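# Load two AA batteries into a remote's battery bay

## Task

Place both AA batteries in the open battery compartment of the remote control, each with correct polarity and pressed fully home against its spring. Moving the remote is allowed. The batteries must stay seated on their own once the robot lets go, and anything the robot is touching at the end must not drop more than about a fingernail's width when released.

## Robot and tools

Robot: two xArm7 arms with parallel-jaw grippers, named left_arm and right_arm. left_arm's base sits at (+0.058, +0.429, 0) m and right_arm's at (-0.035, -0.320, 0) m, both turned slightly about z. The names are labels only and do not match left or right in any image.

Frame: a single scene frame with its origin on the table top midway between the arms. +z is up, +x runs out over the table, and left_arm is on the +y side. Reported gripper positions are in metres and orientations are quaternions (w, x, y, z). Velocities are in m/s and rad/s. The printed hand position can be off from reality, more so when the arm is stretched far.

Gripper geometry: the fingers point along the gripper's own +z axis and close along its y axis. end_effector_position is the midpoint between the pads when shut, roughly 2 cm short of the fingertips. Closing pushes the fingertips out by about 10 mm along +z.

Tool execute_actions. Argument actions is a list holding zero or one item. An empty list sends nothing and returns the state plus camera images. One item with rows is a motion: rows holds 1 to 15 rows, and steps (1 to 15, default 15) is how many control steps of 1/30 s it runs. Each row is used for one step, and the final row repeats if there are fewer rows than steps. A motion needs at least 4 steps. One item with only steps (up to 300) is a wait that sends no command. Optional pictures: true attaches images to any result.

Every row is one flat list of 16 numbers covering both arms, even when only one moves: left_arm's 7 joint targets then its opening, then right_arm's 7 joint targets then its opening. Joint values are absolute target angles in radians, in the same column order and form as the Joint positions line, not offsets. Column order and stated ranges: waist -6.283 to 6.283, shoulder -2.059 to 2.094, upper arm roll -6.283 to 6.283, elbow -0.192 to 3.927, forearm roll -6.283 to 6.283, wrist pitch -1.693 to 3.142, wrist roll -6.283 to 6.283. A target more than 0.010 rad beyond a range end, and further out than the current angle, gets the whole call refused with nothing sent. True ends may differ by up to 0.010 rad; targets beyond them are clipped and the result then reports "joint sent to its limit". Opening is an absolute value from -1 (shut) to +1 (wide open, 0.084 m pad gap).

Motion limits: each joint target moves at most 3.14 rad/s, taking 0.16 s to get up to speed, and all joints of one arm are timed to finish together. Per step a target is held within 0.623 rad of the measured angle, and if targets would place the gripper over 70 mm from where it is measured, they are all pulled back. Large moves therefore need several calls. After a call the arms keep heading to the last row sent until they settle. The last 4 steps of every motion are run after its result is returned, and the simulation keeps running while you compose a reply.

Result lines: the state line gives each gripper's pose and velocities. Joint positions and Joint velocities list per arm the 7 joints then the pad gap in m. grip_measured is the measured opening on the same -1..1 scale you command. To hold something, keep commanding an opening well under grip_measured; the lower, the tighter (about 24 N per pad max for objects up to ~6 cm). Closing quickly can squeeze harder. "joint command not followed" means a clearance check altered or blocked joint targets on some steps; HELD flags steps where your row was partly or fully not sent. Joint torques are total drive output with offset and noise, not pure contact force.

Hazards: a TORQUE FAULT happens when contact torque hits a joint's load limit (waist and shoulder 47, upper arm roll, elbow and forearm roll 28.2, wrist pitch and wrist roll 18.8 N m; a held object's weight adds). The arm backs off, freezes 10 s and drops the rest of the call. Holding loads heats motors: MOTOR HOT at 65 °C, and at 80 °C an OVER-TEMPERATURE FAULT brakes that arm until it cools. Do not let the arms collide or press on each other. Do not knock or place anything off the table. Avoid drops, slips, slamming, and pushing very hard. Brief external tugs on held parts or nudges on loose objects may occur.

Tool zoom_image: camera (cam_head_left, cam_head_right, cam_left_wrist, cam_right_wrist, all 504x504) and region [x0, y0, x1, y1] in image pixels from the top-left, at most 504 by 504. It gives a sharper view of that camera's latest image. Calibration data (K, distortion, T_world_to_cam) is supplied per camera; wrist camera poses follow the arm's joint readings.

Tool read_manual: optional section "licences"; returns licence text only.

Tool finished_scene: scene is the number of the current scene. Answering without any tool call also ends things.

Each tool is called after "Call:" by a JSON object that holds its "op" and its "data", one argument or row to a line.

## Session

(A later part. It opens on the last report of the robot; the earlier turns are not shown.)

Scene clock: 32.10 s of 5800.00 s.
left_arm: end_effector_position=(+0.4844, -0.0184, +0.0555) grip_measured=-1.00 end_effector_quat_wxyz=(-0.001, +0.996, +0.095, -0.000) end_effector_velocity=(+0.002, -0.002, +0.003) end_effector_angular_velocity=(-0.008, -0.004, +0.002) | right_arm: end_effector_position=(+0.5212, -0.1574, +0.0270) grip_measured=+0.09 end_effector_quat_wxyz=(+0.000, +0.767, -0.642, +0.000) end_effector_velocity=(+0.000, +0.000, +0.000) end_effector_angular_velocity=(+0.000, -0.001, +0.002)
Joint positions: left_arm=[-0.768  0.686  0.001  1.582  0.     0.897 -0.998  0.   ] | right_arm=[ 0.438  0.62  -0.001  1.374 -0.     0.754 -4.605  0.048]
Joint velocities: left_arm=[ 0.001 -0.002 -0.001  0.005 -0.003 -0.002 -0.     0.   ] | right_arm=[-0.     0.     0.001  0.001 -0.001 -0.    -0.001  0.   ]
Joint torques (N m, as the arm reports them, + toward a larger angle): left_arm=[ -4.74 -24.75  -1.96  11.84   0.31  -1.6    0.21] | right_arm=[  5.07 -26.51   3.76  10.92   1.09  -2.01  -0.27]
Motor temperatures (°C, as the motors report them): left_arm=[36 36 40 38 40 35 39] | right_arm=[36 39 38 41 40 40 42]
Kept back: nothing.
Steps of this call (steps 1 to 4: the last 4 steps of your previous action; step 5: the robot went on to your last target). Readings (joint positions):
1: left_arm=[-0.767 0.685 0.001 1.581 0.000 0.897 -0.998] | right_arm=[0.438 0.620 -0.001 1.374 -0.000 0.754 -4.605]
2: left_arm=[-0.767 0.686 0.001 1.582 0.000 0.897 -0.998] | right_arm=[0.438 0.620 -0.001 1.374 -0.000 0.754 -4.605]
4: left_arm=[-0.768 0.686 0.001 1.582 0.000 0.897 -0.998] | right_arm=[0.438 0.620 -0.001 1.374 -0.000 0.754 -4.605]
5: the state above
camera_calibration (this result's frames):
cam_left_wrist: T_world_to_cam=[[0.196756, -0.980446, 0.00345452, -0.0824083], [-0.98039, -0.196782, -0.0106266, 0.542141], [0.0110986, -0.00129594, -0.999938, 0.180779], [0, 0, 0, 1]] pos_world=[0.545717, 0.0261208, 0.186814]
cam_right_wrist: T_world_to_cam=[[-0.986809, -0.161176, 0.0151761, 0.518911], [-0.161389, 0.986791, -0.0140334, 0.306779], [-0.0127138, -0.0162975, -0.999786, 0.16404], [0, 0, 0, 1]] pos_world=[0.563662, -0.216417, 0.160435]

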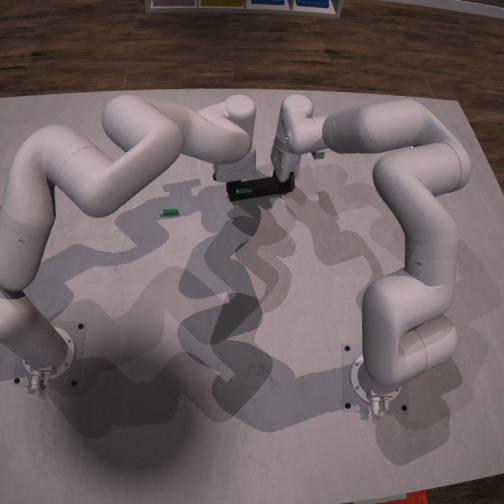

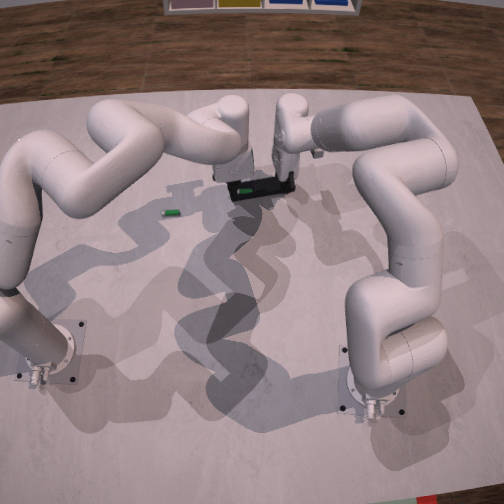

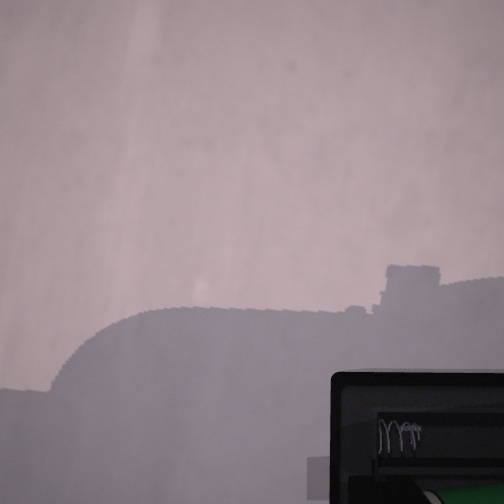

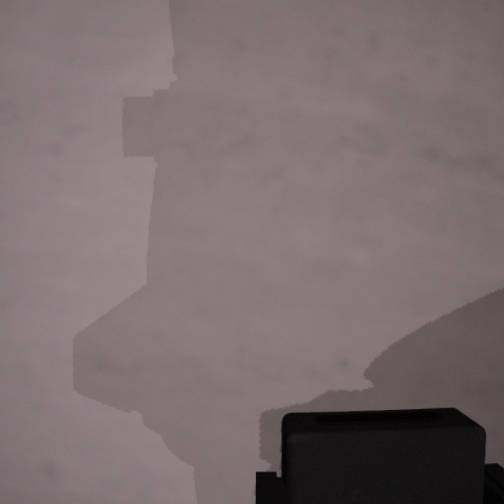

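Call:
{"op": "execute_actions", "data": {
  "actions": [
    {"rows":[[-0.7687,0.6889,0,1.5878,0,0.8989,-0.9992,-1,0.439,0.6196,0,1.3738,0,0.7542,-4.605,-0.3],[-0.7695,0.6918,0,1.5927,0,0.9009,-1.0,-1,0.439,0.6196,0,1.3738,0,0.7542,-4.605,-0.3],[-0.7695,0.6918,0,1.5927,0,0.9009,-1.0,-1,0.439,0.6196,0,1.3738,0,0.7542,-4.605,-0.3],[-0.7695,0.6934,0,1.5922,0,0.8988,-1.0,-1,0.439,0.6196,0,1.3738,0,0.7542,-4.605,-0.3],[-0.7695,0.695,0,1.5917,0,0.8967,-1.0,-1,0.439,0.6196,0,1.3738,0,0.7542,-4.605,-0.3],[-0.7695,0.6966,0,1.5912,0,0.8946,-1.0,-1,0.439,0.6196,0,1.3738,0,0.7542,-4.605,-0.3],[-0.7695,0.6982,0,1.5907,0,0.8925,-1.0,-1,0.439,0.6196,0,1.3738,0,0.7542,-4.605,-0.3],[-0.7695,0.6998,0,1.5902,0,0.8904,-1.0,-1,0.439,0.6196,0,1.3738,0,0.7542,-4.605,-0.3],[-0.7695,0.7014,0,1.5897,0,0.8883,-1.0,-1,0.439,0.6196,0,1.3738,0,0.7542,-4.605,-0.3]],"steps":13}
  ]
}}

Call:
{"op": "execute_actions", "data": {
  "actions": [
    {"steps":5}
  ],
  "pictures": true
}}

Call:
{"op": "zoom_image", "data": {
  "camera": "cam_left_wrist",
  "region": [300,340,504,504]
}}

Call:
{"op": "zoom_image", "data": {
  "camera": "cam_head_right",
  "region": [200,150,290,210]
}}

Scene clock: 32.93 s of 5800.00 s.
left_arm: end_effector_position=(+0.4849, -0.0200, +0.0512) grip_measured=-1.00 end_effector_quat_wxyz=(-0.001, +0.995, +0.095, -0.000) end_effector_velocity=(-0.003, +0.006, -0.040) end_effector_angular_velocity=(+0.015, +0.014, +0.005) | right_arm: end_effector_position=(+0.5210, -0.1568, +0.0270) grip_measured=+0.09 end_effector_quat_wxyz=(+0.000, +0.767, -0.641, +0.000) end_effector_velocity=(+0.001, -0.001, +0.000) end_effector_angular_velocity=(-0.001, -0.001, -0.002)
Joint positions: left_arm=[-0.769  0.698  0.001  1.59   0.     0.893 -1.     0.   ] | right_arm=[ 0.439  0.62  -0.001  1.374 -0.     0.754 -4.605  0.048]
Joint velocities: left_arm=[ 0.002  0.056  0.002 -0.024 -0.002 -0.06  -0.001  0.   ] | right_arm=[-0.001  0.    -0.001  0.001 -0.     0.     0.     0.   ]
Joint torques (N m, as the arm reports them, + toward a larger angle): left_arm=[ -7.05 -25.1   -3.62  12.46  -0.11  -2.16   0.18] | right_arm=[  7.43 -26.5    6.18  11.09   1.44  -2.19  -0.31]
Motor temperatures (°C, as the motors report them): left_arm=[36 36 40 38 40 36 39] | right_arm=[36 39 38 41 40 40 42]
Steps of this call (steps 1 to 15: the robot went on to your last target; step 16: nothing new was sent; steps 17 to 25: the first 9 steps of this action). Readings (joint positions):
17: left_arm=[-0.768 0.686 0.000 1.583 0.000 0.897 -0.998] | right_arm=[0.439 0.620 -0.000 1.374 -0.000 0.754 -4.605]
18: left_arm=[-0.768 0.687 0.000 1.585 0.000 0.898 -0.999] | right_arm=[0.439 0.620 -0.000 1.374 -0.000 0.754 -4.605]
20: left_arm=[-0.769 0.691 0.000 1.591 0.000 0.900 -1.000] | right_arm=[0.439 0.620 -0.000 1.374 -0.000 0.754 -4.605]
24: left_arm=[-0.769 0.697 0.001 1.591 0.000 0.895 -1.000] | right_arm=[0.439 0.620 -0.001 1.374 -0.000 0.754 -4.605]
25: the state above

Scene clock: 33.10 s of 5800.00 s.
left_arm: end_effector_position=(+0.4842, -0.0199, +0.0484) grip_measured=-1.00 end_effector_quat_wxyz=(-0.001, +0.996, +0.095, -0.001) end_effector_velocity=(+0.004, -0.004, +0.008) end_effector_angular_velocity=(-0.013, -0.013, -0.001) | right_arm: end_effector_position=(+0.5210, -0.1568, +0.0270) grip_measured=+0.09 end_effector_quat_wxyz=(+0.000, +0.767, -0.641, +0.000) end_effector_velocity=(+0.001, -0.002, -0.000) end_effector_angular_velocity=(-0.001, -0.001, -0.002)
Joint positions: left_arm=[-0.769  0.702  0.     1.588  0.     0.889 -1.     0.   ] | right_arm=[ 0.439  0.62  -0.001  1.374 -0.     0.754 -4.605  0.048]
Joint velocities: left_arm=[ 0.    -0.008 -0.     0.007  0.001 -0.004  0.     0.   ] | right_arm=[-0.001  0.    -0.002  0.    -0.    -0.001 -0.001  0.   ]
Joint torques (N m, as the arm reports them, + toward a larger angle): left_arm=[ -6.62 -25.92  -3.52  12.97  -0.05  -2.34   0.13] | right_arm=[  8.36 -26.58   6.96  11.18   1.57  -2.2   -0.26]
Motor temperatures (°C, as the motors report them): left_arm=[36 36 40 38 40 36 39] | right_arm=[36 39 38 41 40 40 42]
Kept back: nothing.
Steps of this call (steps 1 to 4: the last 4 steps of your previous action; step 5: the robot went on to your last target). Readings (joint positions):
1: left_arm=[-0.769 0.700 0.001 1.589 0.000 0.891 -1.000] | right_arm=[0.439 0.620 -0.001 1.374 -0.000 0.754 -4.605]
2: left_arm=[-0.769 0.702 0.001 1.589 0.000 0.890 -1.000] | right_arm=[0.439 0.620 -0.001 1.374 -0.000 0.754 -4.605]
4: left_arm=[-0.769 0.703 0.001 1.588 0.000 0.889 -1.000] | right_arm=[0.439 0.620 -0.001 1.374 -0.000 0.754 -4.605]
5: the state above
camera_calibration (this result's frames):
cam_left_wrist: T_world_to_cam=[[0.196597, -0.980483, 0.00187097, -0.0837188], [-0.980437, -0.196606, -0.00948094, 0.541622], [0.00966374, 0.0000295552, -0.999953, 0.174404], [0, 0, 0, 1]] pos_world=[0.5458, 0.0243962, 0.179688]
cam_right_wrist: T_world_to_cam=[[-0.986686, -0.161929, 0.0151741, 0.518675], [-0.162137, 0.986674, -0.0136498, 0.306586], [-0.0127616, -0.0159283, -0.999792, 0.164149], [0, 0, 0, 1]] pos_world=[0.563573, -0.215897, 0.160429]

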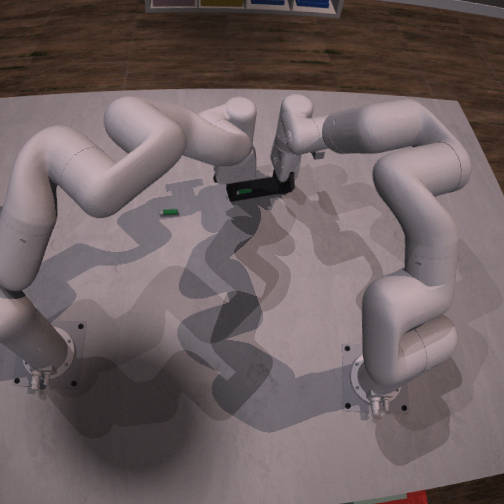

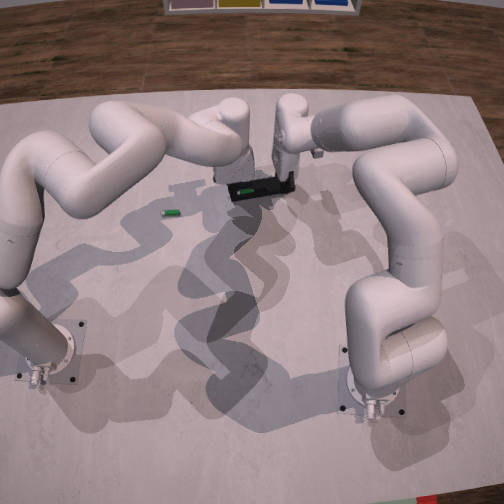

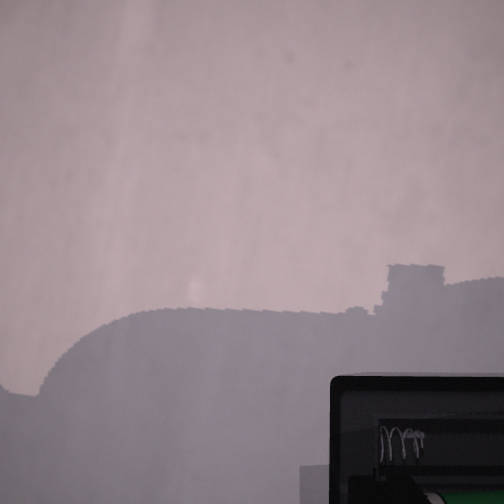

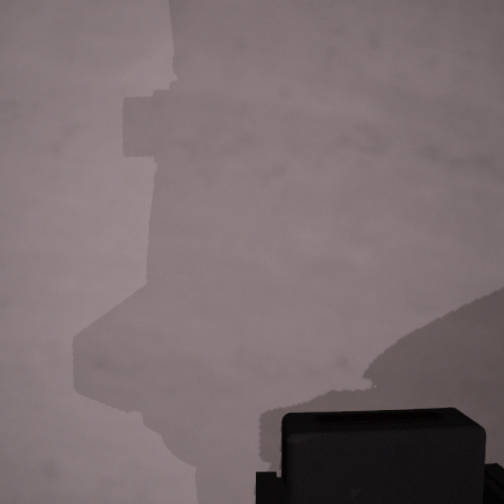

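Region (300, 340, 504, 504) of cam_left_wrist's 504x504 image, scaled by 2.471, with more detail than that image has; it fills the top 405 rows of this view, and the rest is white.

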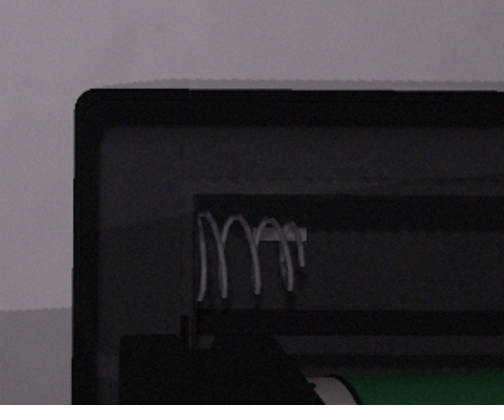

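Region (200, 150, 290, 210) of cam_head_right's 504x504 image, scaled by 5.600, with more detail than that image has.

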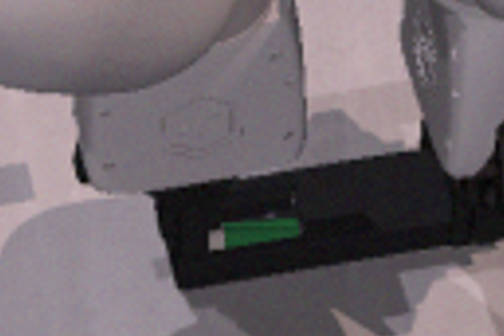

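Call:
{"op": "execute_actions", "data": {
  "actions": [
    {"rows":[[-0.7695,0.703,0,1.5892,0,0.8862,-1.0,-1,0.439,0.6196,0,1.3738,0,0.7542,-4.605,-0.3],[-0.7695,0.7046,0,1.5887,0,0.8841,-1.0,-1,0.439,0.6196,0,1.3738,0,0.7542,-4.605,-0.3],[-0.7695,0.7062,0,1.5882,0,0.882,-1.0,-1,0.439,0.6196,0,1.3738,0,0.7542,-4.605,-0.3],[-0.7695,0.7072,0,1.5879,0,0.8807,-1.0,-1,0.439,0.6196,0,1.3738,0,0.7542,-4.605,-0.3]],"steps":9}
  ]
}}

Call:
{"op": "execute_actions", "data": {
  "actions": [
    {"steps":6}
  ],
  "pictures": true
}}

Call:
{"op": "zoom_image", "data": {
  "camera": "cam_left_wrist",
  "region": [300,340,504,504]
}}

Call:
{"op": "zoom_image", "data": {
  "camera": "cam_head_right",
  "region": [200,150,290,210]
}}

Scene clock: 34.40 s of 5800.00 s.
left_arm: end_effector_position=(+0.4848, -0.0203, +0.0464) grip_measured=-1.00 end_effector_quat_wxyz=(-0.000, +0.996, +0.095, -0.000) end_effector_velocity=(-0.007, +0.004, -0.033) end_effector_angular_velocity=(+0.016, +0.021, +0.000) | right_arm: end_effector_position=(+0.5210, -0.1565, +0.0270) grip_measured=+0.09 end_effector_quat_wxyz=(+0.000, +0.767, -0.641, +0.000) end_effector_velocity=(+0.000, +0.000, +0.000) end_effector_angular_velocity=(-0.000, -0.002, +0.003)
Joint positions: left_arm=[-0.769  0.706  0.001  1.588  0.     0.883 -1.     0.   ] | right_arm=[ 0.439  0.62  -0.     1.374 -0.     0.754 -4.605  0.048]
Joint velocities: left_arm=[-0.     0.047 -0.003 -0.019 -0.004 -0.04  -0.     0.   ] | right_arm=[-0.    -0.     0.001  0.001 -0.001 -0.001 -0.001  0.   ]
Joint torques (N m, as the arm reports them, + toward a larger angle): left_arm=[ -9.94 -26.49  -5.62  13.89  -0.47  -3.1    0.18] | right_arm=[ 12.58 -26.64  11.17  11.27   2.28  -2.4   -0.2 ]
Motor temperatures (°C, as the motors report them): left_arm=[36 36 40 38 40 36 39] | right_arm=[36 39 38 41 40 40 42]
Steps of this call (steps 1 to 15: the robot went on to your last target; steps 16 to 34: nothing new was sent; steps 35 to 39: the first 5 steps of this action). Readings (joint positions):
35: left_arm=[-0.769 0.701 0.000 1.590 0.000 0.888 -1.000] | right_arm=[0.439 0.620 -0.000 1.374 -0.000 0.754 -4.605]
36: left_arm=[-0.769 0.702 0.000 1.589 0.000 0.887 -1.000] | right_arm=[0.439 0.620 -0.000 1.374 -0.000 0.754 -4.605]
38: left_arm=[-0.769 0.704 0.001 1.589 0.000 0.884 -1.000] | right_arm=[0.439 0.620 -0.000 1.374 -0.000 0.754 -4.605]
39: the state above

Scene clock: 34.60 s of 5800.00 s.
left_arm: end_effector_position=(+0.4843, -0.0204, +0.0452) grip_measured=-1.00 end_effector_quat_wxyz=(-0.001, +0.996, +0.094, -0.000) end_effector_velocity=(-0.000, -0.000, +0.000) end_effector_angular_velocity=(-0.000, +0.001, -0.001) | right_arm: end_effector_position=(+0.5210, -0.1565, +0.0270) grip_measured=+0.09 end_effector_quat_wxyz=(+0.000, +0.767, -0.641, +0.000) end_effector_velocity=(-0.000, -0.001, -0.000) end_effector_angular_velocity=(+0.000, +0.001, -0.003)
Joint positions: left_arm=[-0.769  0.708  0.     1.587  0.     0.881 -1.     0.   ] | right_arm=[ 0.439  0.62  -0.     1.374 -0.     0.754 -4.605  0.048]
Joint velocities: left_arm=[ 0.    -0.001 -0.001 -0.001  0.     0.     0.     0.   ] | right_arm=[-0.001  0.    -0.    -0.001  0.001  0.     0.001 -0.   ]
Joint torques (N m, as the arm reports them, + toward a larger angle): left_arm=[ -9.57 -26.38  -5.61  14.25  -0.52  -3.34   0.05] | right_arm=[ 12.83 -26.63  11.44  11.27   2.33  -2.34  -0.19]
Motor temperatures (°C, as the motors report them): left_arm=[36 36 40 38 40 36 39] | right_arm=[36 39 38 41 40 40 42]
Kept back: nothing.
Steps of this call (steps 1 to 4: the last 4 steps of your previous action; steps 5 to 6: the robot went on to your last target). Readings (joint positions):
1: left_arm=[-0.769 0.707 0.000 1.587 0.000 0.882 -1.000] | right_arm=[0.439 0.620 -0.000 1.374 -0.000 0.754 -4.605]
2: left_arm=[-0.769 0.708 0.000 1.587 0.000 0.881 -1.000] | right_arm=[0.439 0.620 -0.000 1.374 -0.000 0.754 -4.605]
4: left_arm=[-0.769 0.708 0.000 1.587 0.000 0.881 -1.000] | right_arm=[0.439 0.620 -0.000 1.374 -0.000 0.754 -4.605]
6: the state above
camera_calibration (this result's frames):
cam_left_wrist: T_world_to_cam=[[0.196227, -0.980553, 0.00323295, -0.0840621], [-0.980503, -0.19625, -0.0100246, 0.541571], [0.0104641, -0.00120283, -0.999945, 0.170794], [0, 0, 0, 1]] pos_world=[0.54572, 0.0240614, 0.176485]
cam_right_wrist: T_world_to_cam=[[-0.986612, -0.162391, 0.0150064, 0.518591], [-0.162592, 0.986603, -0.0133341, 0.306421], [-0.01264, -0.0155956, -0.999798, 0.164162], [0, 0, 0, 1]] pos_world=[0.563545, -0.215542, 0.160433]

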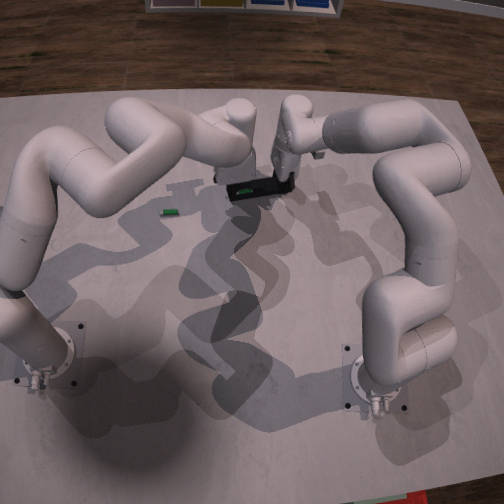

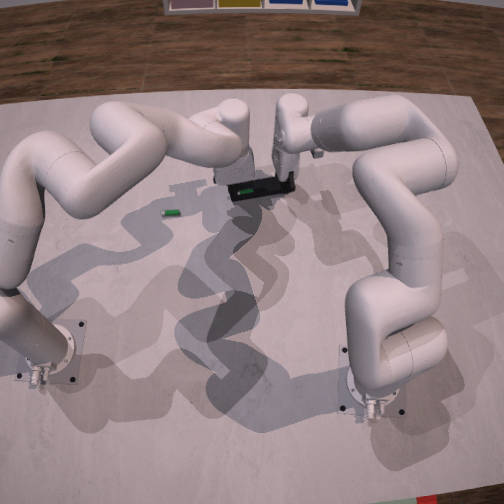

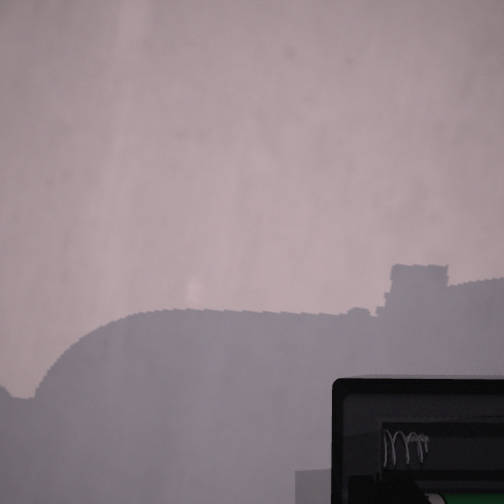

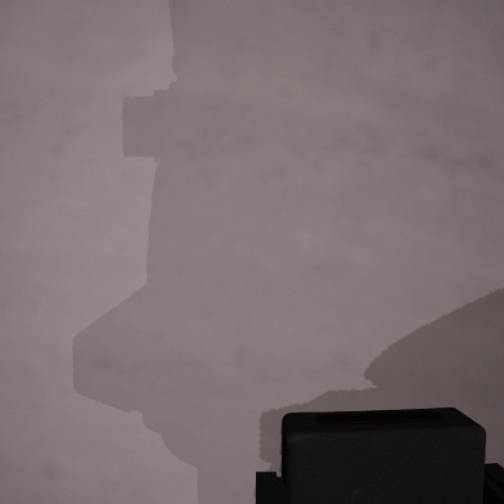

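Region (300, 340, 504, 504) of cam_left_wrist's 504x504 image, scaled by 2.471, with more detail than that image has; it fills the top 405 rows of this view, and the rest is white.

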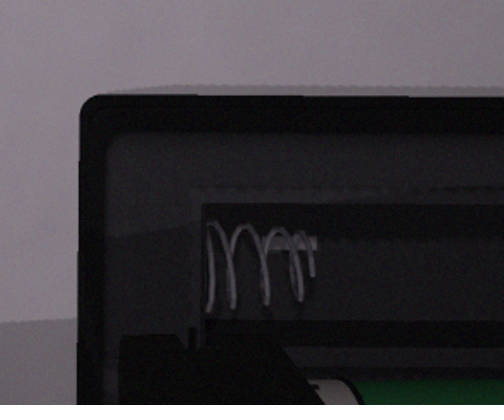

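Region (200, 150, 290, 210) of cam_head_right's 504x504 image, scaled by 5.600, with more detail than that image has.

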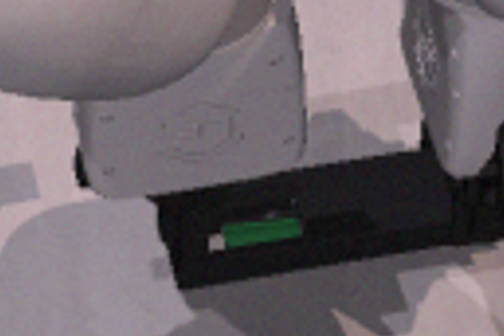

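Call:
{"op": "execute_actions", "data": {
  "actions": [
    {"rows":[[-0.7691,0.7058,0,1.5855,0,0.8797,-0.9996,-1,0.439,0.6196,0,1.3738,0,0.7542,-4.605,-0.3],[-0.7687,0.7043,0,1.583,0,0.8787,-0.9992,-1,0.439,0.6196,0,1.3738,0,0.7542,-4.605,-0.3],[-0.7683,0.7029,0,1.5806,0,0.8777,-0.9988,-1,0.439,0.6196,0,1.3738,0,0.7542,-4.605,-0.3],[-0.7679,0.7014,0,1.5781,0,0.8767,-0.9984,-1,0.439,0.6196,0,1.3738,0,0.7542,-4.605,-0.3],[-0.7675,0.7,0,1.5757,0,0.8757,-0.998,-1,0.439,0.6196,0,1.3738,0,0.7542,-4.605,-0.3],[-0.7671,0.6985,0,1.5732,0,0.8747,-0.9976,-1,0.439,0.6196,0,1.3738,0,0.7542,-4.605,-0.3],[-0.7663,0.6956,0,1.5683,0,0.8727,-0.9968,-1,0.439,0.6196,0,1.3738,0,0.7542,-4.605,-0.3],[-0.7655,0.6927,0,1.5634,0,0.8707,-0.996,-1,0.439,0.6196,0,1.3738,0,0.7542,-4.605,-0.3],[-0.7647,0.6898,0,1.5585,0,0.8687,-0.9952,-1,0.439,0.6196,0,1.3738,0,0.7542,-4.605,-0.3],[-0.7639,0.6869,0,1.5536,0,0.8667,-0.9944,-1,0.439,0.6196,0,1.3738,0,0.7542,-4.605,-0.3],[-0.7631,0.684,0,1.5487,0,0.8647,-0.9936,-1,0.439,0.6196,0,1.3738,0,0.7542,-4.605,-0.3],[-0.7623,0.6811,0,1.5438,0,0.8627,-0.9928,-1,0.439,0.6196,0,1.3738,0,0.7542,-4.605,-0.3]],"steps":15}
  ]
}}

Call:
{"op": "execute_actions", "data": {
  "actions": [
    {"steps":6}
  ],
  "pictures": true
}}

Call:
{"op": "zoom_image", "data": {
  "camera": "cam_left_wrist",
  "region": [300,340,504,504]
}}

Call:
{"op": "zoom_image", "data": {
  "camera": "cam_head_right",
  "region": [200,150,290,210]
}}

Scene clock: 35.40 s of 5800.00 s.
left_arm: end_effector_position=(+0.4825, -0.0168, +0.0470) grip_measured=-1.00 end_effector_quat_wxyz=(+0.002, +0.996, +0.093, +0.000) end_effector_velocity=(-0.009, +0.022, +0.005) end_effector_angular_velocity=(-0.012, -0.006, -0.006) | right_arm: end_effector_position=(+0.5203, -0.1539, +0.0270) grip_measured=+0.09 end_effector_quat_wxyz=(-0.001, +0.768, -0.640, -0.001) end_effector_velocity=(-0.005, +0.015, -0.000) end_effector_angular_velocity=(+0.012, +0.004, +0.020)
Joint positions: left_arm=[-0.766  0.689 -0.002  1.56  -0.     0.867 -0.995  0.   ] | right_arm=[ 0.44   0.62   0.002  1.374  0.     0.754 -4.605  0.048]
Joint velocities: left_arm=[ 0.02  -0.088 -0.006 -0.14  -0.001 -0.064  0.022  0.   ] | right_arm=[ 0.009  0.     0.016 -0.     0.004 -0.    -0.    -0.   ]
Joint torques (N m, as the arm reports them, + toward a larger angle): left_arm=[ -7.05 -25.33  -3.23  12.75   0.04  -2.14   0.02] | right_arm=[  8.16 -26.62   7.65  11.26   1.61  -2.16  -0.22]
Motor temperatures (°C, as the motors report them): left_arm=[36 36 40 38 40 36 39] | right_arm=[36 39 38 41 40 40 42]
Steps of this call (steps 1 to 13: the robot went on to your last target; steps 14 to 24: the first 11 steps of this action). Readings (joint positions):
14: left_arm=[-0.769 0.707 0.000 1.588 0.000 0.881 -1.000] | right_arm=[0.439 0.620 -0.000 1.374 -0.000 0.754 -4.605]
15: left_arm=[-0.769 0.707 0.000 1.587 0.000 0.880 -1.000] | right_arm=[0.439 0.620 -0.000 1.374 -0.000 0.754 -4.605]
17: left_arm=[-0.769 0.704 -0.000 1.583 -0.000 0.878 -0.999] | right_arm=[0.439 0.620 -0.000 1.374 -0.000 0.754 -4.605]
21: left_arm=[-0.767 0.698 -0.001 1.573 -0.000 0.873 -0.997] | right_arm=[0.439 0.620 0.001 1.374 0.000 0.754 -4.605]
24: the state above

Scene clock: 35.60 s of 5800.00 s.
left_arm: end_effector_position=(+0.4819, -0.0140, +0.0473) grip_measured=-1.00 end_effector_quat_wxyz=(+0.002, +0.996, +0.093, +0.001) end_effector_velocity=(-0.001, +0.007, -0.007) end_effector_angular_velocity=(+0.013, +0.009, +0.005) | right_arm: end_effector_position=(+0.5200, -0.1531, +0.0270) grip_measured=+0.09 end_effector_quat_wxyz=(-0.001, +0.769, -0.639, -0.001) end_effector_velocity=(+0.003, -0.010, -0.000) end_effector_angular_velocity=(-0.007, -0.002, -0.015)
Joint positions: left_arm=[-0.763  0.681 -0.002  1.545 -0.     0.861 -0.993  0.   ] | right_arm=[ 0.441  0.62   0.003  1.374  0.001  0.754 -4.605  0.048]
Joint velocities: left_arm=[ 0.002  0.004  0.005 -0.01  -0.     0.001  0.001  0.   ] | right_arm=[-0.005 -0.    -0.012 -0.001 -0.001 -0.    -0.     0.   ]
Joint torques (N m, as the arm reports them, + toward a larger angle): left_arm=[ -5.08 -24.89  -2.2   12.18   0.21  -1.89   0.04] | right_arm=[  4.82 -26.82   3.74  11.18   1.2   -2.03  -0.23]
Motor temperatures (°C, as the motors report them): left_arm=[36 36 40 38 40 36 39] | right_arm=[36 39 38 41 40 40 42]
Kept back: nothing.
Steps of this call (steps 1 to 4: the last 4 steps of your previous action; steps 5 to 6: the robot went on to your last target). Readings (joint positions):
1: left_arm=[-0.765 0.686 -0.002 1.555 -0.000 0.865 -0.994] | right_arm=[0.441 0.620 0.003 1.374 0.001 0.754 -4.605]
2: left_arm=[-0.764 0.683 -0.002 1.550 -0.000 0.863 -0.994] | right_arm=[0.441 0.620 0.003 1.374 0.001 0.754 -4.605]
4: left_arm=[-0.763 0.681 -0.002 1.546 -0.000 0.861 -0.993] | right_arm=[0.441 0.620 0.004 1.374 0.001 0.754 -4.605]
6: the state above
camera_calibration (this result's frames):
cam_left_wrist: T_world_to_cam=[[0.194185, -0.980929, 0.00835865, -0.0766184], [-0.980878, -0.194275, -0.0116734, 0.540824], [0.0130747, -0.00593201, -0.999897, 0.171532], [0, 0, 0, 1]] pos_world=[0.543118, 0.0309287, 0.178468]
cam_right_wrist: T_world_to_cam=[[-0.985867, -0.166831, 0.0152638, 0.517098], [-0.167003, 0.985897, -0.0107912, 0.305054], [-0.0132482, -0.0131878, -0.999825, 0.164877], [0, 0, 0, 1]] pos_world=[0.562919, -0.212309, 0.160247]

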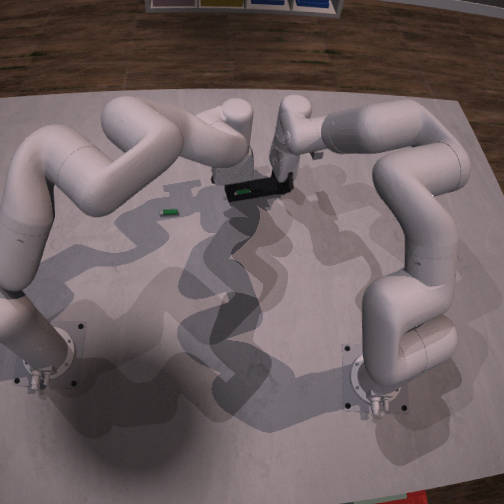

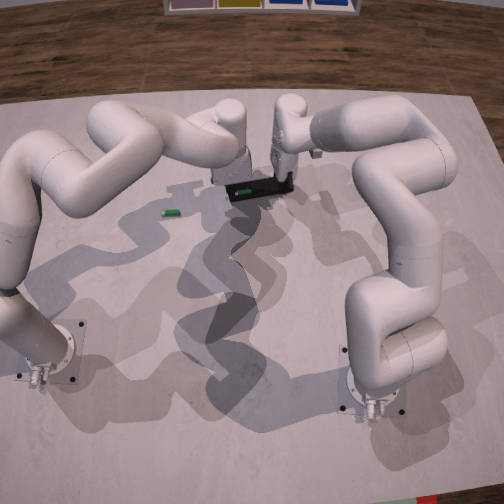

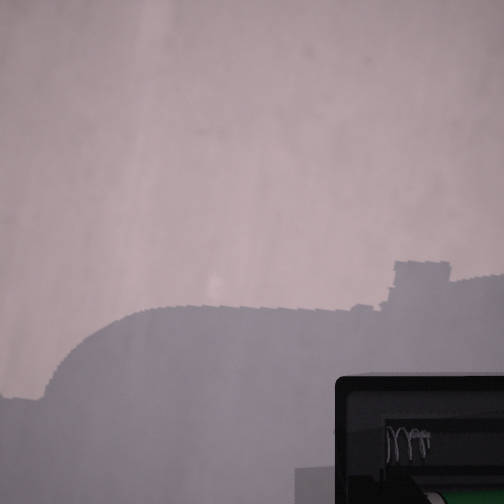

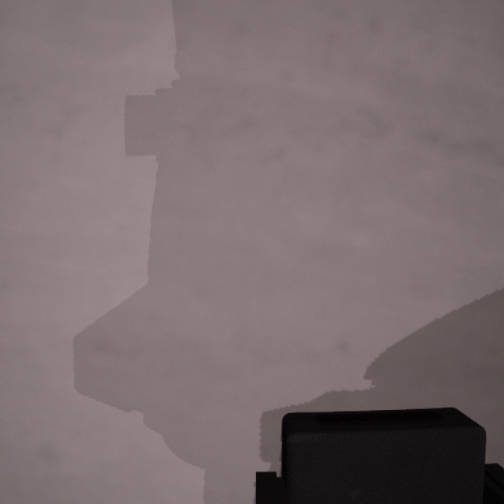

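Region (300, 340, 504, 504) of cam_left_wrist's 504x504 image, scaled by 2.471, with more detail than that image has; it fills the top 405 rows of this view, and the rest is white.

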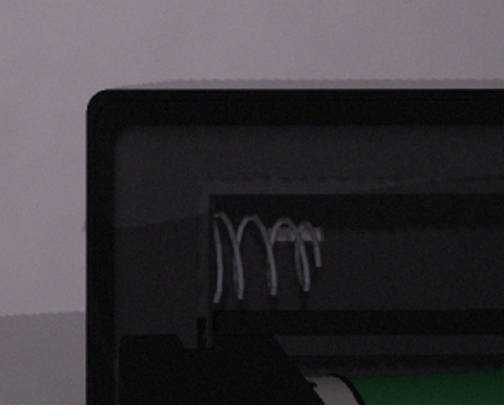

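Region (200, 150, 290, 210) of cam_head_right's 504x504 image, scaled by 5.600, with more detail than that image has.

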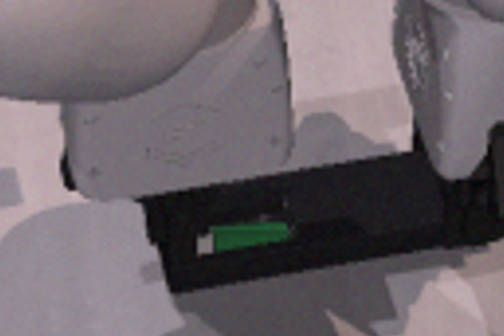

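Call:
{"op": "execute_actions", "data": {
  "actions": [
    {"rows":[[-0.7623,0.6805,0,1.544,0,0.8635,-0.9928,-1,0.439,0.6196,0,1.3738,0,0.7542,-4.605,-0.3],[-0.7623,0.6797,0,1.5442,0,0.8645,-0.9928,-1,0.439,0.6196,0,1.3738,0,0.7542,-4.605,-0.3]],"steps":15}
  ],
  "pictures": true
}}

Call:
{"op": "zoom_image", "data": {
  "camera": "cam_left_wrist",
  "region": [300,340,504,504]
}}

Call:
{"op": "zoom_image", "data": {
  "camera": "cam_head_right",
  "region": [200,150,290,210]
}}

Scene clock: 36.20 s of 5800.00 s.
left_arm: end_effector_position=(+0.4820, -0.0127, +0.0473) grip_measured=-1.00 end_effector_quat_wxyz=(+0.000, +0.996, +0.094, +0.000) end_effector_velocity=(+0.003, +0.007, -0.003) end_effector_angular_velocity=(+0.012, +0.003, +0.007) | right_arm: end_effector_position=(+0.5207, -0.1553, +0.0271) grip_measured=+0.09 end_effector_quat_wxyz=(-0.000, +0.768, -0.641, -0.000) end_effector_velocity=(+0.001, -0.007, -0.000) end_effector_angular_velocity=(-0.005, +0.000, -0.010)
Joint positions: left_arm=[-0.763  0.68  -0.001  1.545 -0.     0.864 -0.993  0.   ] | right_arm=[ 0.44   0.62   0.001  1.374  0.     0.754 -4.605  0.048]
Joint velocities: left_arm=[ 0.004  0.002  0.006 -0.005  0.003  0.003 -0.001  0.   ] | right_arm=[-0.004 -0.    -0.006 -0.001 -0.001  0.     0.001 -0.   ]
Joint torques (N m, as the arm reports them, + toward a larger angle): left_arm=[ -2.21 -24.59  -0.05  10.73   0.77  -0.85   0.14] | right_arm=[  0.35 -26.72  -0.69  10.96   0.54  -1.83  -0.34]
Motor temperatures (°C, as the motors report them): left_arm=[36 36 40 38 40 36 39] | right_arm=[36 39 38 41 40 40 42]
Steps of this call (steps 1 to 7: the robot went on to your last target; steps 8 to 18: the first 11 steps of this action). Readings (joint positions):
8: left_arm=[-0.763 0.681 -0.001 1.545 -0.000 0.862 -0.993] | right_arm=[0.440 0.620 0.002 1.374 0.000 0.754 -4.605]
9: left_arm=[-0.763 0.681 -0.001 1.545 -0.000 0.862 -0.993] | right_arm=[0.440 0.620 0.002 1.374 0.000 0.754 -4.605]
11: left_arm=[-0.763 0.680 -0.001 1.545 -0.000 0.863 -0.993] | right_arm=[0.440 0.620 0.002 1.374 0.000 0.754 -4.605]
15: left_arm=[-0.763 0.679 -0.001 1.545 -0.000 0.864 -0.993] | right_arm=[0.440 0.620 0.002 1.374 0.000 0.754 -4.605]
18: the state above
camera_calibration (this result's frames):
cam_left_wrist: T_world_to_cam=[[0.195247, -0.980737, 0.00571689, -0.0757944], [-0.980683, -0.1953, -0.010904, 0.541017], [0.0118105, -0.00347748, -0.999924, 0.172235], [0, 0, 0, 1]] pos_world=[0.54333, 0.0319251, 0.178554]
cam_right_wrist: T_world_to_cam=[[-0.986385, -0.163782, 0.014843, 0.518206], [-0.16397, 0.986387, -0.0124451, 0.30591], [-0.0126026, -0.0147094, -0.999812, 0.164392], [0, 0, 0, 1]] pos_world=[0.563382, -0.214455, 0.160476]

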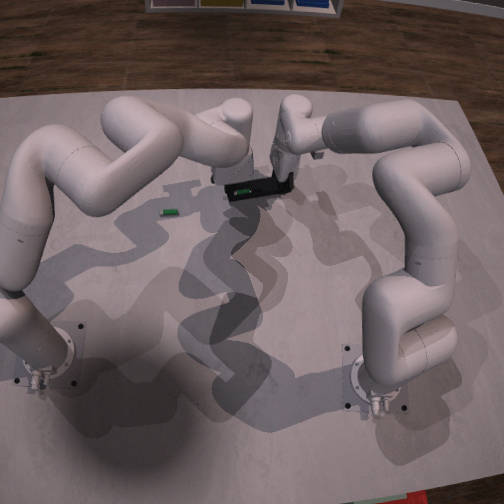

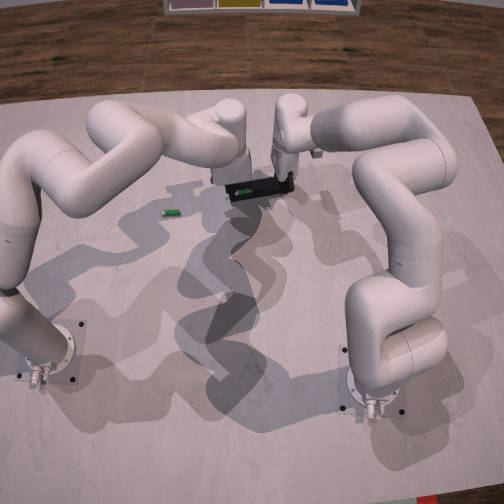

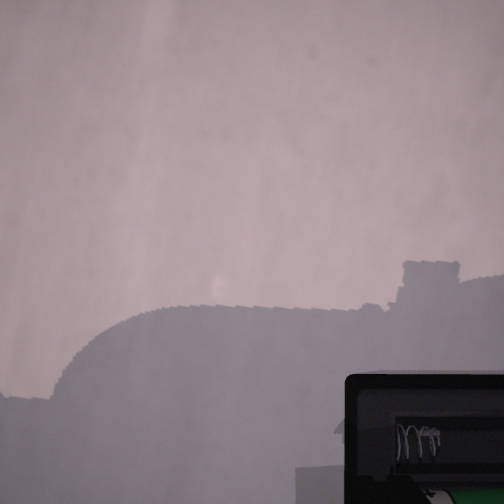

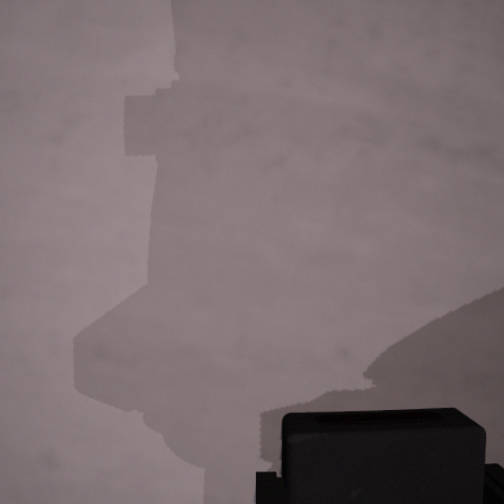

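Region (300, 340, 504, 504) of cam_left_wrist's 504x504 image, scaled by 2.471, with more detail than that image has; it fills the top 405 rows of this view, and the rest is white.

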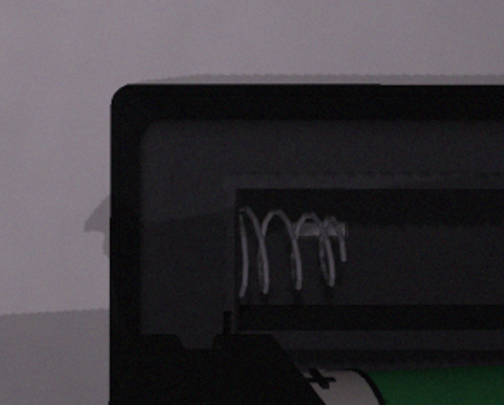

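Region (200, 150, 290, 210) of cam_head_right's 504x504 image, scaled by 5.600, with more detail than that image has.

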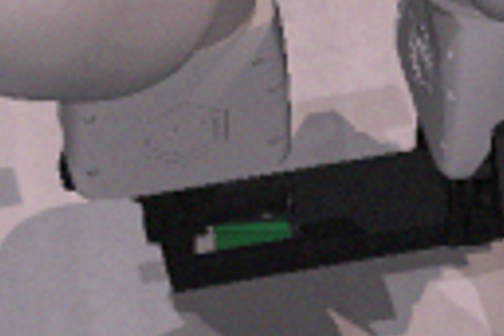

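Call:
{"op": "execute_actions", "data": {
  "actions": [
    {"rows":[[-0.7623,0.675,0,1.5457,0,0.8707,-0.9928,-1,0.439,0.6196,0,1.3738,0,0.7542,-4.605,-0.3],[-0.7623,0.668,0,1.548,0,0.880,-0.9928,-1,0.439,0.6196,0,1.3738,0,0.7542,-4.605,-0.3],[-0.7623,0.660,0,1.5505,0,0.8905,-0.9928,-1,0.439,0.6196,0,1.3738,0,0.7542,-4.605,-0.3],[-0.7623,0.652,0,1.553,0,0.901,-0.9928,-1,0.439,0.6196,0,1.3738,0,0.7542,-4.605,-0.3],[-0.7623,0.646,0,1.555,0,0.909,-1.1,-1,0.439,0.6196,0,1.3738,0,0.7542,-4.605,-0.3],[-0.765,0.652,0,1.570,0,0.917,-1.3,-1,0.439,0.6196,0,1.3738,0,0.7542,-4.605,-0.3],[-0.768,0.662,0,1.587,0,0.924,-1.5,-1,0.439,0.6196,0,1.3738,0,0.7542,-4.605,-0.3],[-0.771,0.672,0,1.604,0,0.931,-1.7,-1,0.439,0.6196,0,1.3738,0,0.7542,-4.605,-0.3],[-0.774,0.682,0,1.621,0,0.938,-1.9,-1,0.439,0.6196,0,1.3738,0,0.7542,-4.605,-0.3],[-0.777,0.692,0,1.637,0,0.944,-2.1,-1,0.439,0.6196,0,1.3738,0,0.7542,-4.605,-0.3],[-0.780,0.702,0,1.652,0,0.950,-2.3,-1,0.439,0.6196,0,1.3738,0,0.7542,-4.605,-0.3],[-0.783,0.711,0,1.665,0,0.954,-2.45,-1,0.439,0.6196,0,1.3738,0,0.7542,-4.605,-0.3],[-0.7847,0.7165,0,1.6731,0,0.9566,-2.5767,-1,0.439,0.6196,0,1.3738,0,0.7542,-4.605,-0.3]],"steps":15}
  ]
}}

Call:
{"op": "execute_actions", "data": {
  "actions": [
    {"steps":14}
  ],
  "pictures": true
}}

Call:
{"op": "zoom_image", "data": {
  "camera": "cam_left_wrist",
  "region": [280,340,504,504]
}}

Call:
{"op": "zoom_image", "data": {
  "camera": "cam_head_left",
  "region": [200,150,290,210]
}}

Scene clock: 37.53 s of 5800.00 s.
left_arm: end_effector_position=(+0.4835, -0.0150, +0.0698) grip_measured=-1.00 end_effector_quat_wxyz=(-0.001, +0.968, +0.249, -0.000) end_effector_velocity=(-0.001, -0.029, -0.010) end_effector_angular_velocity=(+0.060, +0.048, +2.914) | right_arm: end_effector_position=(+0.5209, -0.1561, +0.0270) grip_measured=+0.09 end_effector_quat_wxyz=(-0.000, +0.768, -0.641, +0.000) end_effector_velocity=(+0.000, +0.000, +0.000) end_effector_angular_velocity=(+0.000, -0.000, -0.000)
Joint positions: left_arm=[-0.765  0.654  0.     1.573  0.     0.92  -1.31   0.   ] | right_arm=[ 0.439  0.62   0.     1.374  0.     0.754 -4.605  0.048]
Joint velocities: left_arm=[-0.038  0.139  0.005  0.222 -0.     0.16  -2.948  0.   ] | right_arm=[ 0.001 -0.    -0.     0.     0.001  0.    -0.    -0.   ]
Joint torques (N m, as the arm reports them, + toward a larger angle): left_arm=[ -3.6  -24.27  -0.55  12.18   0.68  -1.09  -0.41] | right_arm=[  0.3  -26.39  -0.85  10.93   0.39  -1.79  -0.35]
Motor temperatures (°C, as the motors report them): left_arm=[36 36 40 38 40 36 39] | right_arm=[36 39 38 41 40 40 42]
Steps of this call (steps 1 to 4: the last 4 steps of your previous action; steps 5 to 15: the robot went on to your last target; steps 16 to 29: nothing new was sent; steps 30 to 40: the first 11 steps of this action). Readings (joint positions):
30: left_arm=[-0.762 0.680 -0.000 1.544 0.000 0.865 -0.993] | right_arm=[0.439 0.620 0.000 1.374 0.000 0.754 -4.605]
31: left_arm=[-0.762 0.678 0.000 1.544 -0.000 0.868 -0.993] | right_arm=[0.439 0.620 0.000 1.374 0.000 0.754 -4.605]
33: left_arm=[-0.762 0.669 0.000 1.546 -0.000 0.882 -0.993] | right_arm=[0.439 0.620 0.000 1.374 0.000 0.754 -4.605]
37: left_arm=[-0.762 0.647 0.000 1.559 0.000 0.907 -1.067] | right_arm=[0.439 0.620 0.000 1.374 0.000 0.754 -4.605]
40: the state above

Scene clock: 38.00 s of 5800.00 s.
left_arm: end_effector_position=(+0.4865, -0.0364, +0.0679) grip_measured=-1.00 end_effector_quat_wxyz=(-0.000, +0.648, +0.762, +0.000) end_effector_velocity=(+0.000, -0.005, +0.003) end_effector_angular_velocity=(-0.006, -0.003, +0.452) | right_arm: end_effector_position=(+0.5209, -0.1562, +0.0270) grip_measured=+0.09 end_effector_quat_wxyz=(+0.000, +0.768, -0.641, +0.000) end_effector_velocity=(+0.000, +0.000, +0.000) end_effector_angular_velocity=(-0.000, -0.001, +0.001)
Joint positions: left_arm=[-0.784  0.716  0.     1.672 -0.     0.956 -2.558  0.   ] | right_arm=[ 0.439  0.62  -0.     1.374 -0.     0.754 -4.605  0.048]
Joint velocities: left_arm=[-0.004  0.005 -0.001  0.015 -0.001  0.004 -0.456  0.   ] | right_arm=[ 0.001 -0.    -0.     0.    -0.001 -0.    -0.     0.   ]
Joint torques (N m, as the arm reports them, + toward a larger angle): left_arm=[ -1.89 -25.18   0.02  10.78   0.74  -0.84   1.29] | right_arm=[  0.16 -26.37  -0.75  10.73   0.35  -1.85  -0.35]
Motor temperatures (°C, as the motors report them): left_arm=[36 36 40 38 40 36 39] | right_arm=[36 39 38 41 40 40 42]
Kept back: nothing.
Steps of this call (steps 1 to 4: the last 4 steps of your previous action; steps 5 to 14: the robot went on to your last target). Readings (joint positions):
1: left_arm=[-0.766 0.659 0.001 1.582 0.000 0.926 -1.411] | right_arm=[0.439 0.620 0.000 1.374 0.000 0.754 -4.605]
2: left_arm=[-0.768 0.666 0.001 1.595 0.000 0.932 -1.514] | right_arm=[0.439 0.620 -0.000 1.374 0.000 0.754 -4.605]
4: left_arm=[-0.774 0.684 0.000 1.627 0.000 0.941 -1.722] | right_arm=[0.439 0.620 -0.000 1.374 -0.000 0.754 -4.605]
8: left_arm=[-0.783 0.708 -0.001 1.659 -0.000 0.952 -2.140] | right_arm=[0.439 0.620 -0.000 1.374 -0.000 0.754 -4.605]
14: the state above
camera_calibration (this result's frames):
cam_left_wrist: T_world_to_cam=[[0.985649, 0.168742, 0.00480912, -0.442631], [0.168786, -0.985591, -0.011003, -0.0469164], [0.00288316, 0.0116568, -0.999928, 0.197594], [0, 0, 0, 1]] pos_world=[0.443628, 0.0261467, 0.199192]
cam_right_wrist: T_world_to_cam=[[-0.98655, -0.162766, 0.0150705, 0.518447], [-0.162966, 0.986545, -0.0130814, 0.306271], [-0.0127386, -0.0153614, -0.999801, 0.164259], [0, 0, 0, 1]] pos_world=[0.563477, -0.215241, 0.160419]

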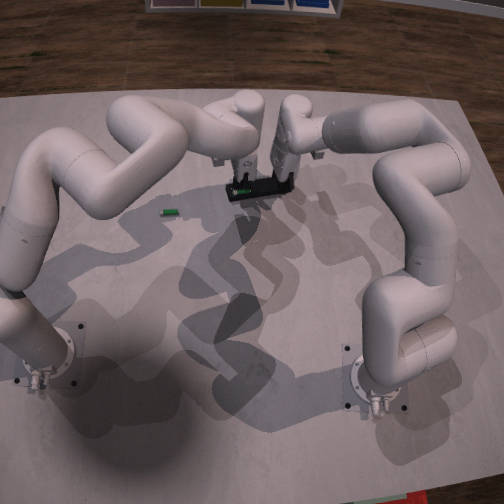

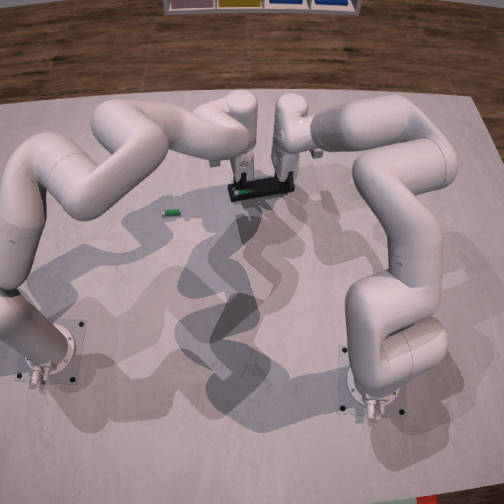

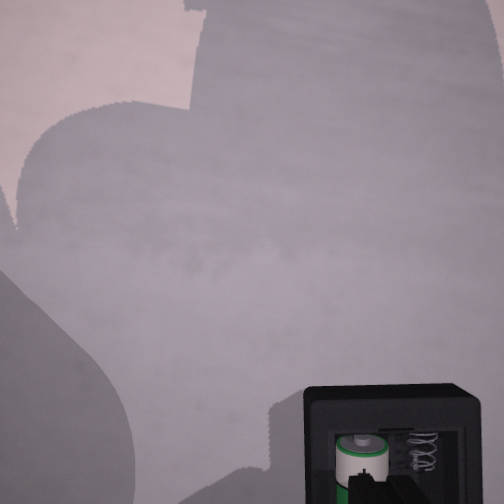

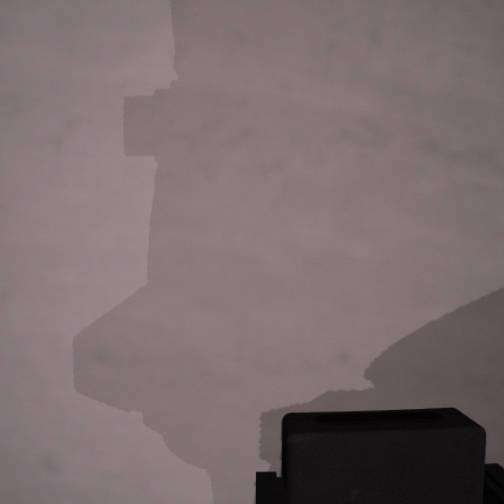

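Region (280, 340, 504, 504) of cam_left_wrist's 504x504 image, scaled by 2.250, with more detail than that image has; it fills the top 369 rows of this view, and the rest is white.

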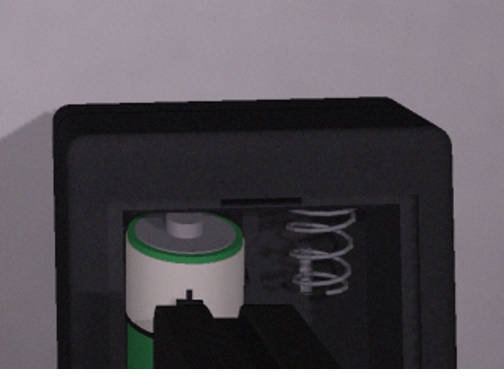

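Region (200, 150, 290, 210) of cam_head_left's 504x504 image, scaled by 5.600, with more detail than that image has.

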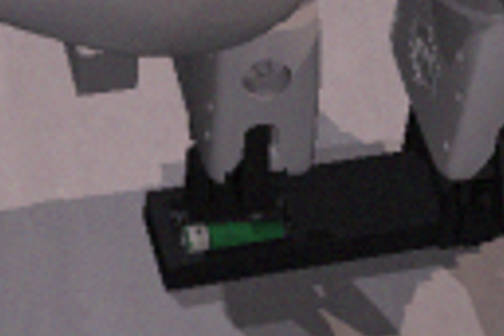

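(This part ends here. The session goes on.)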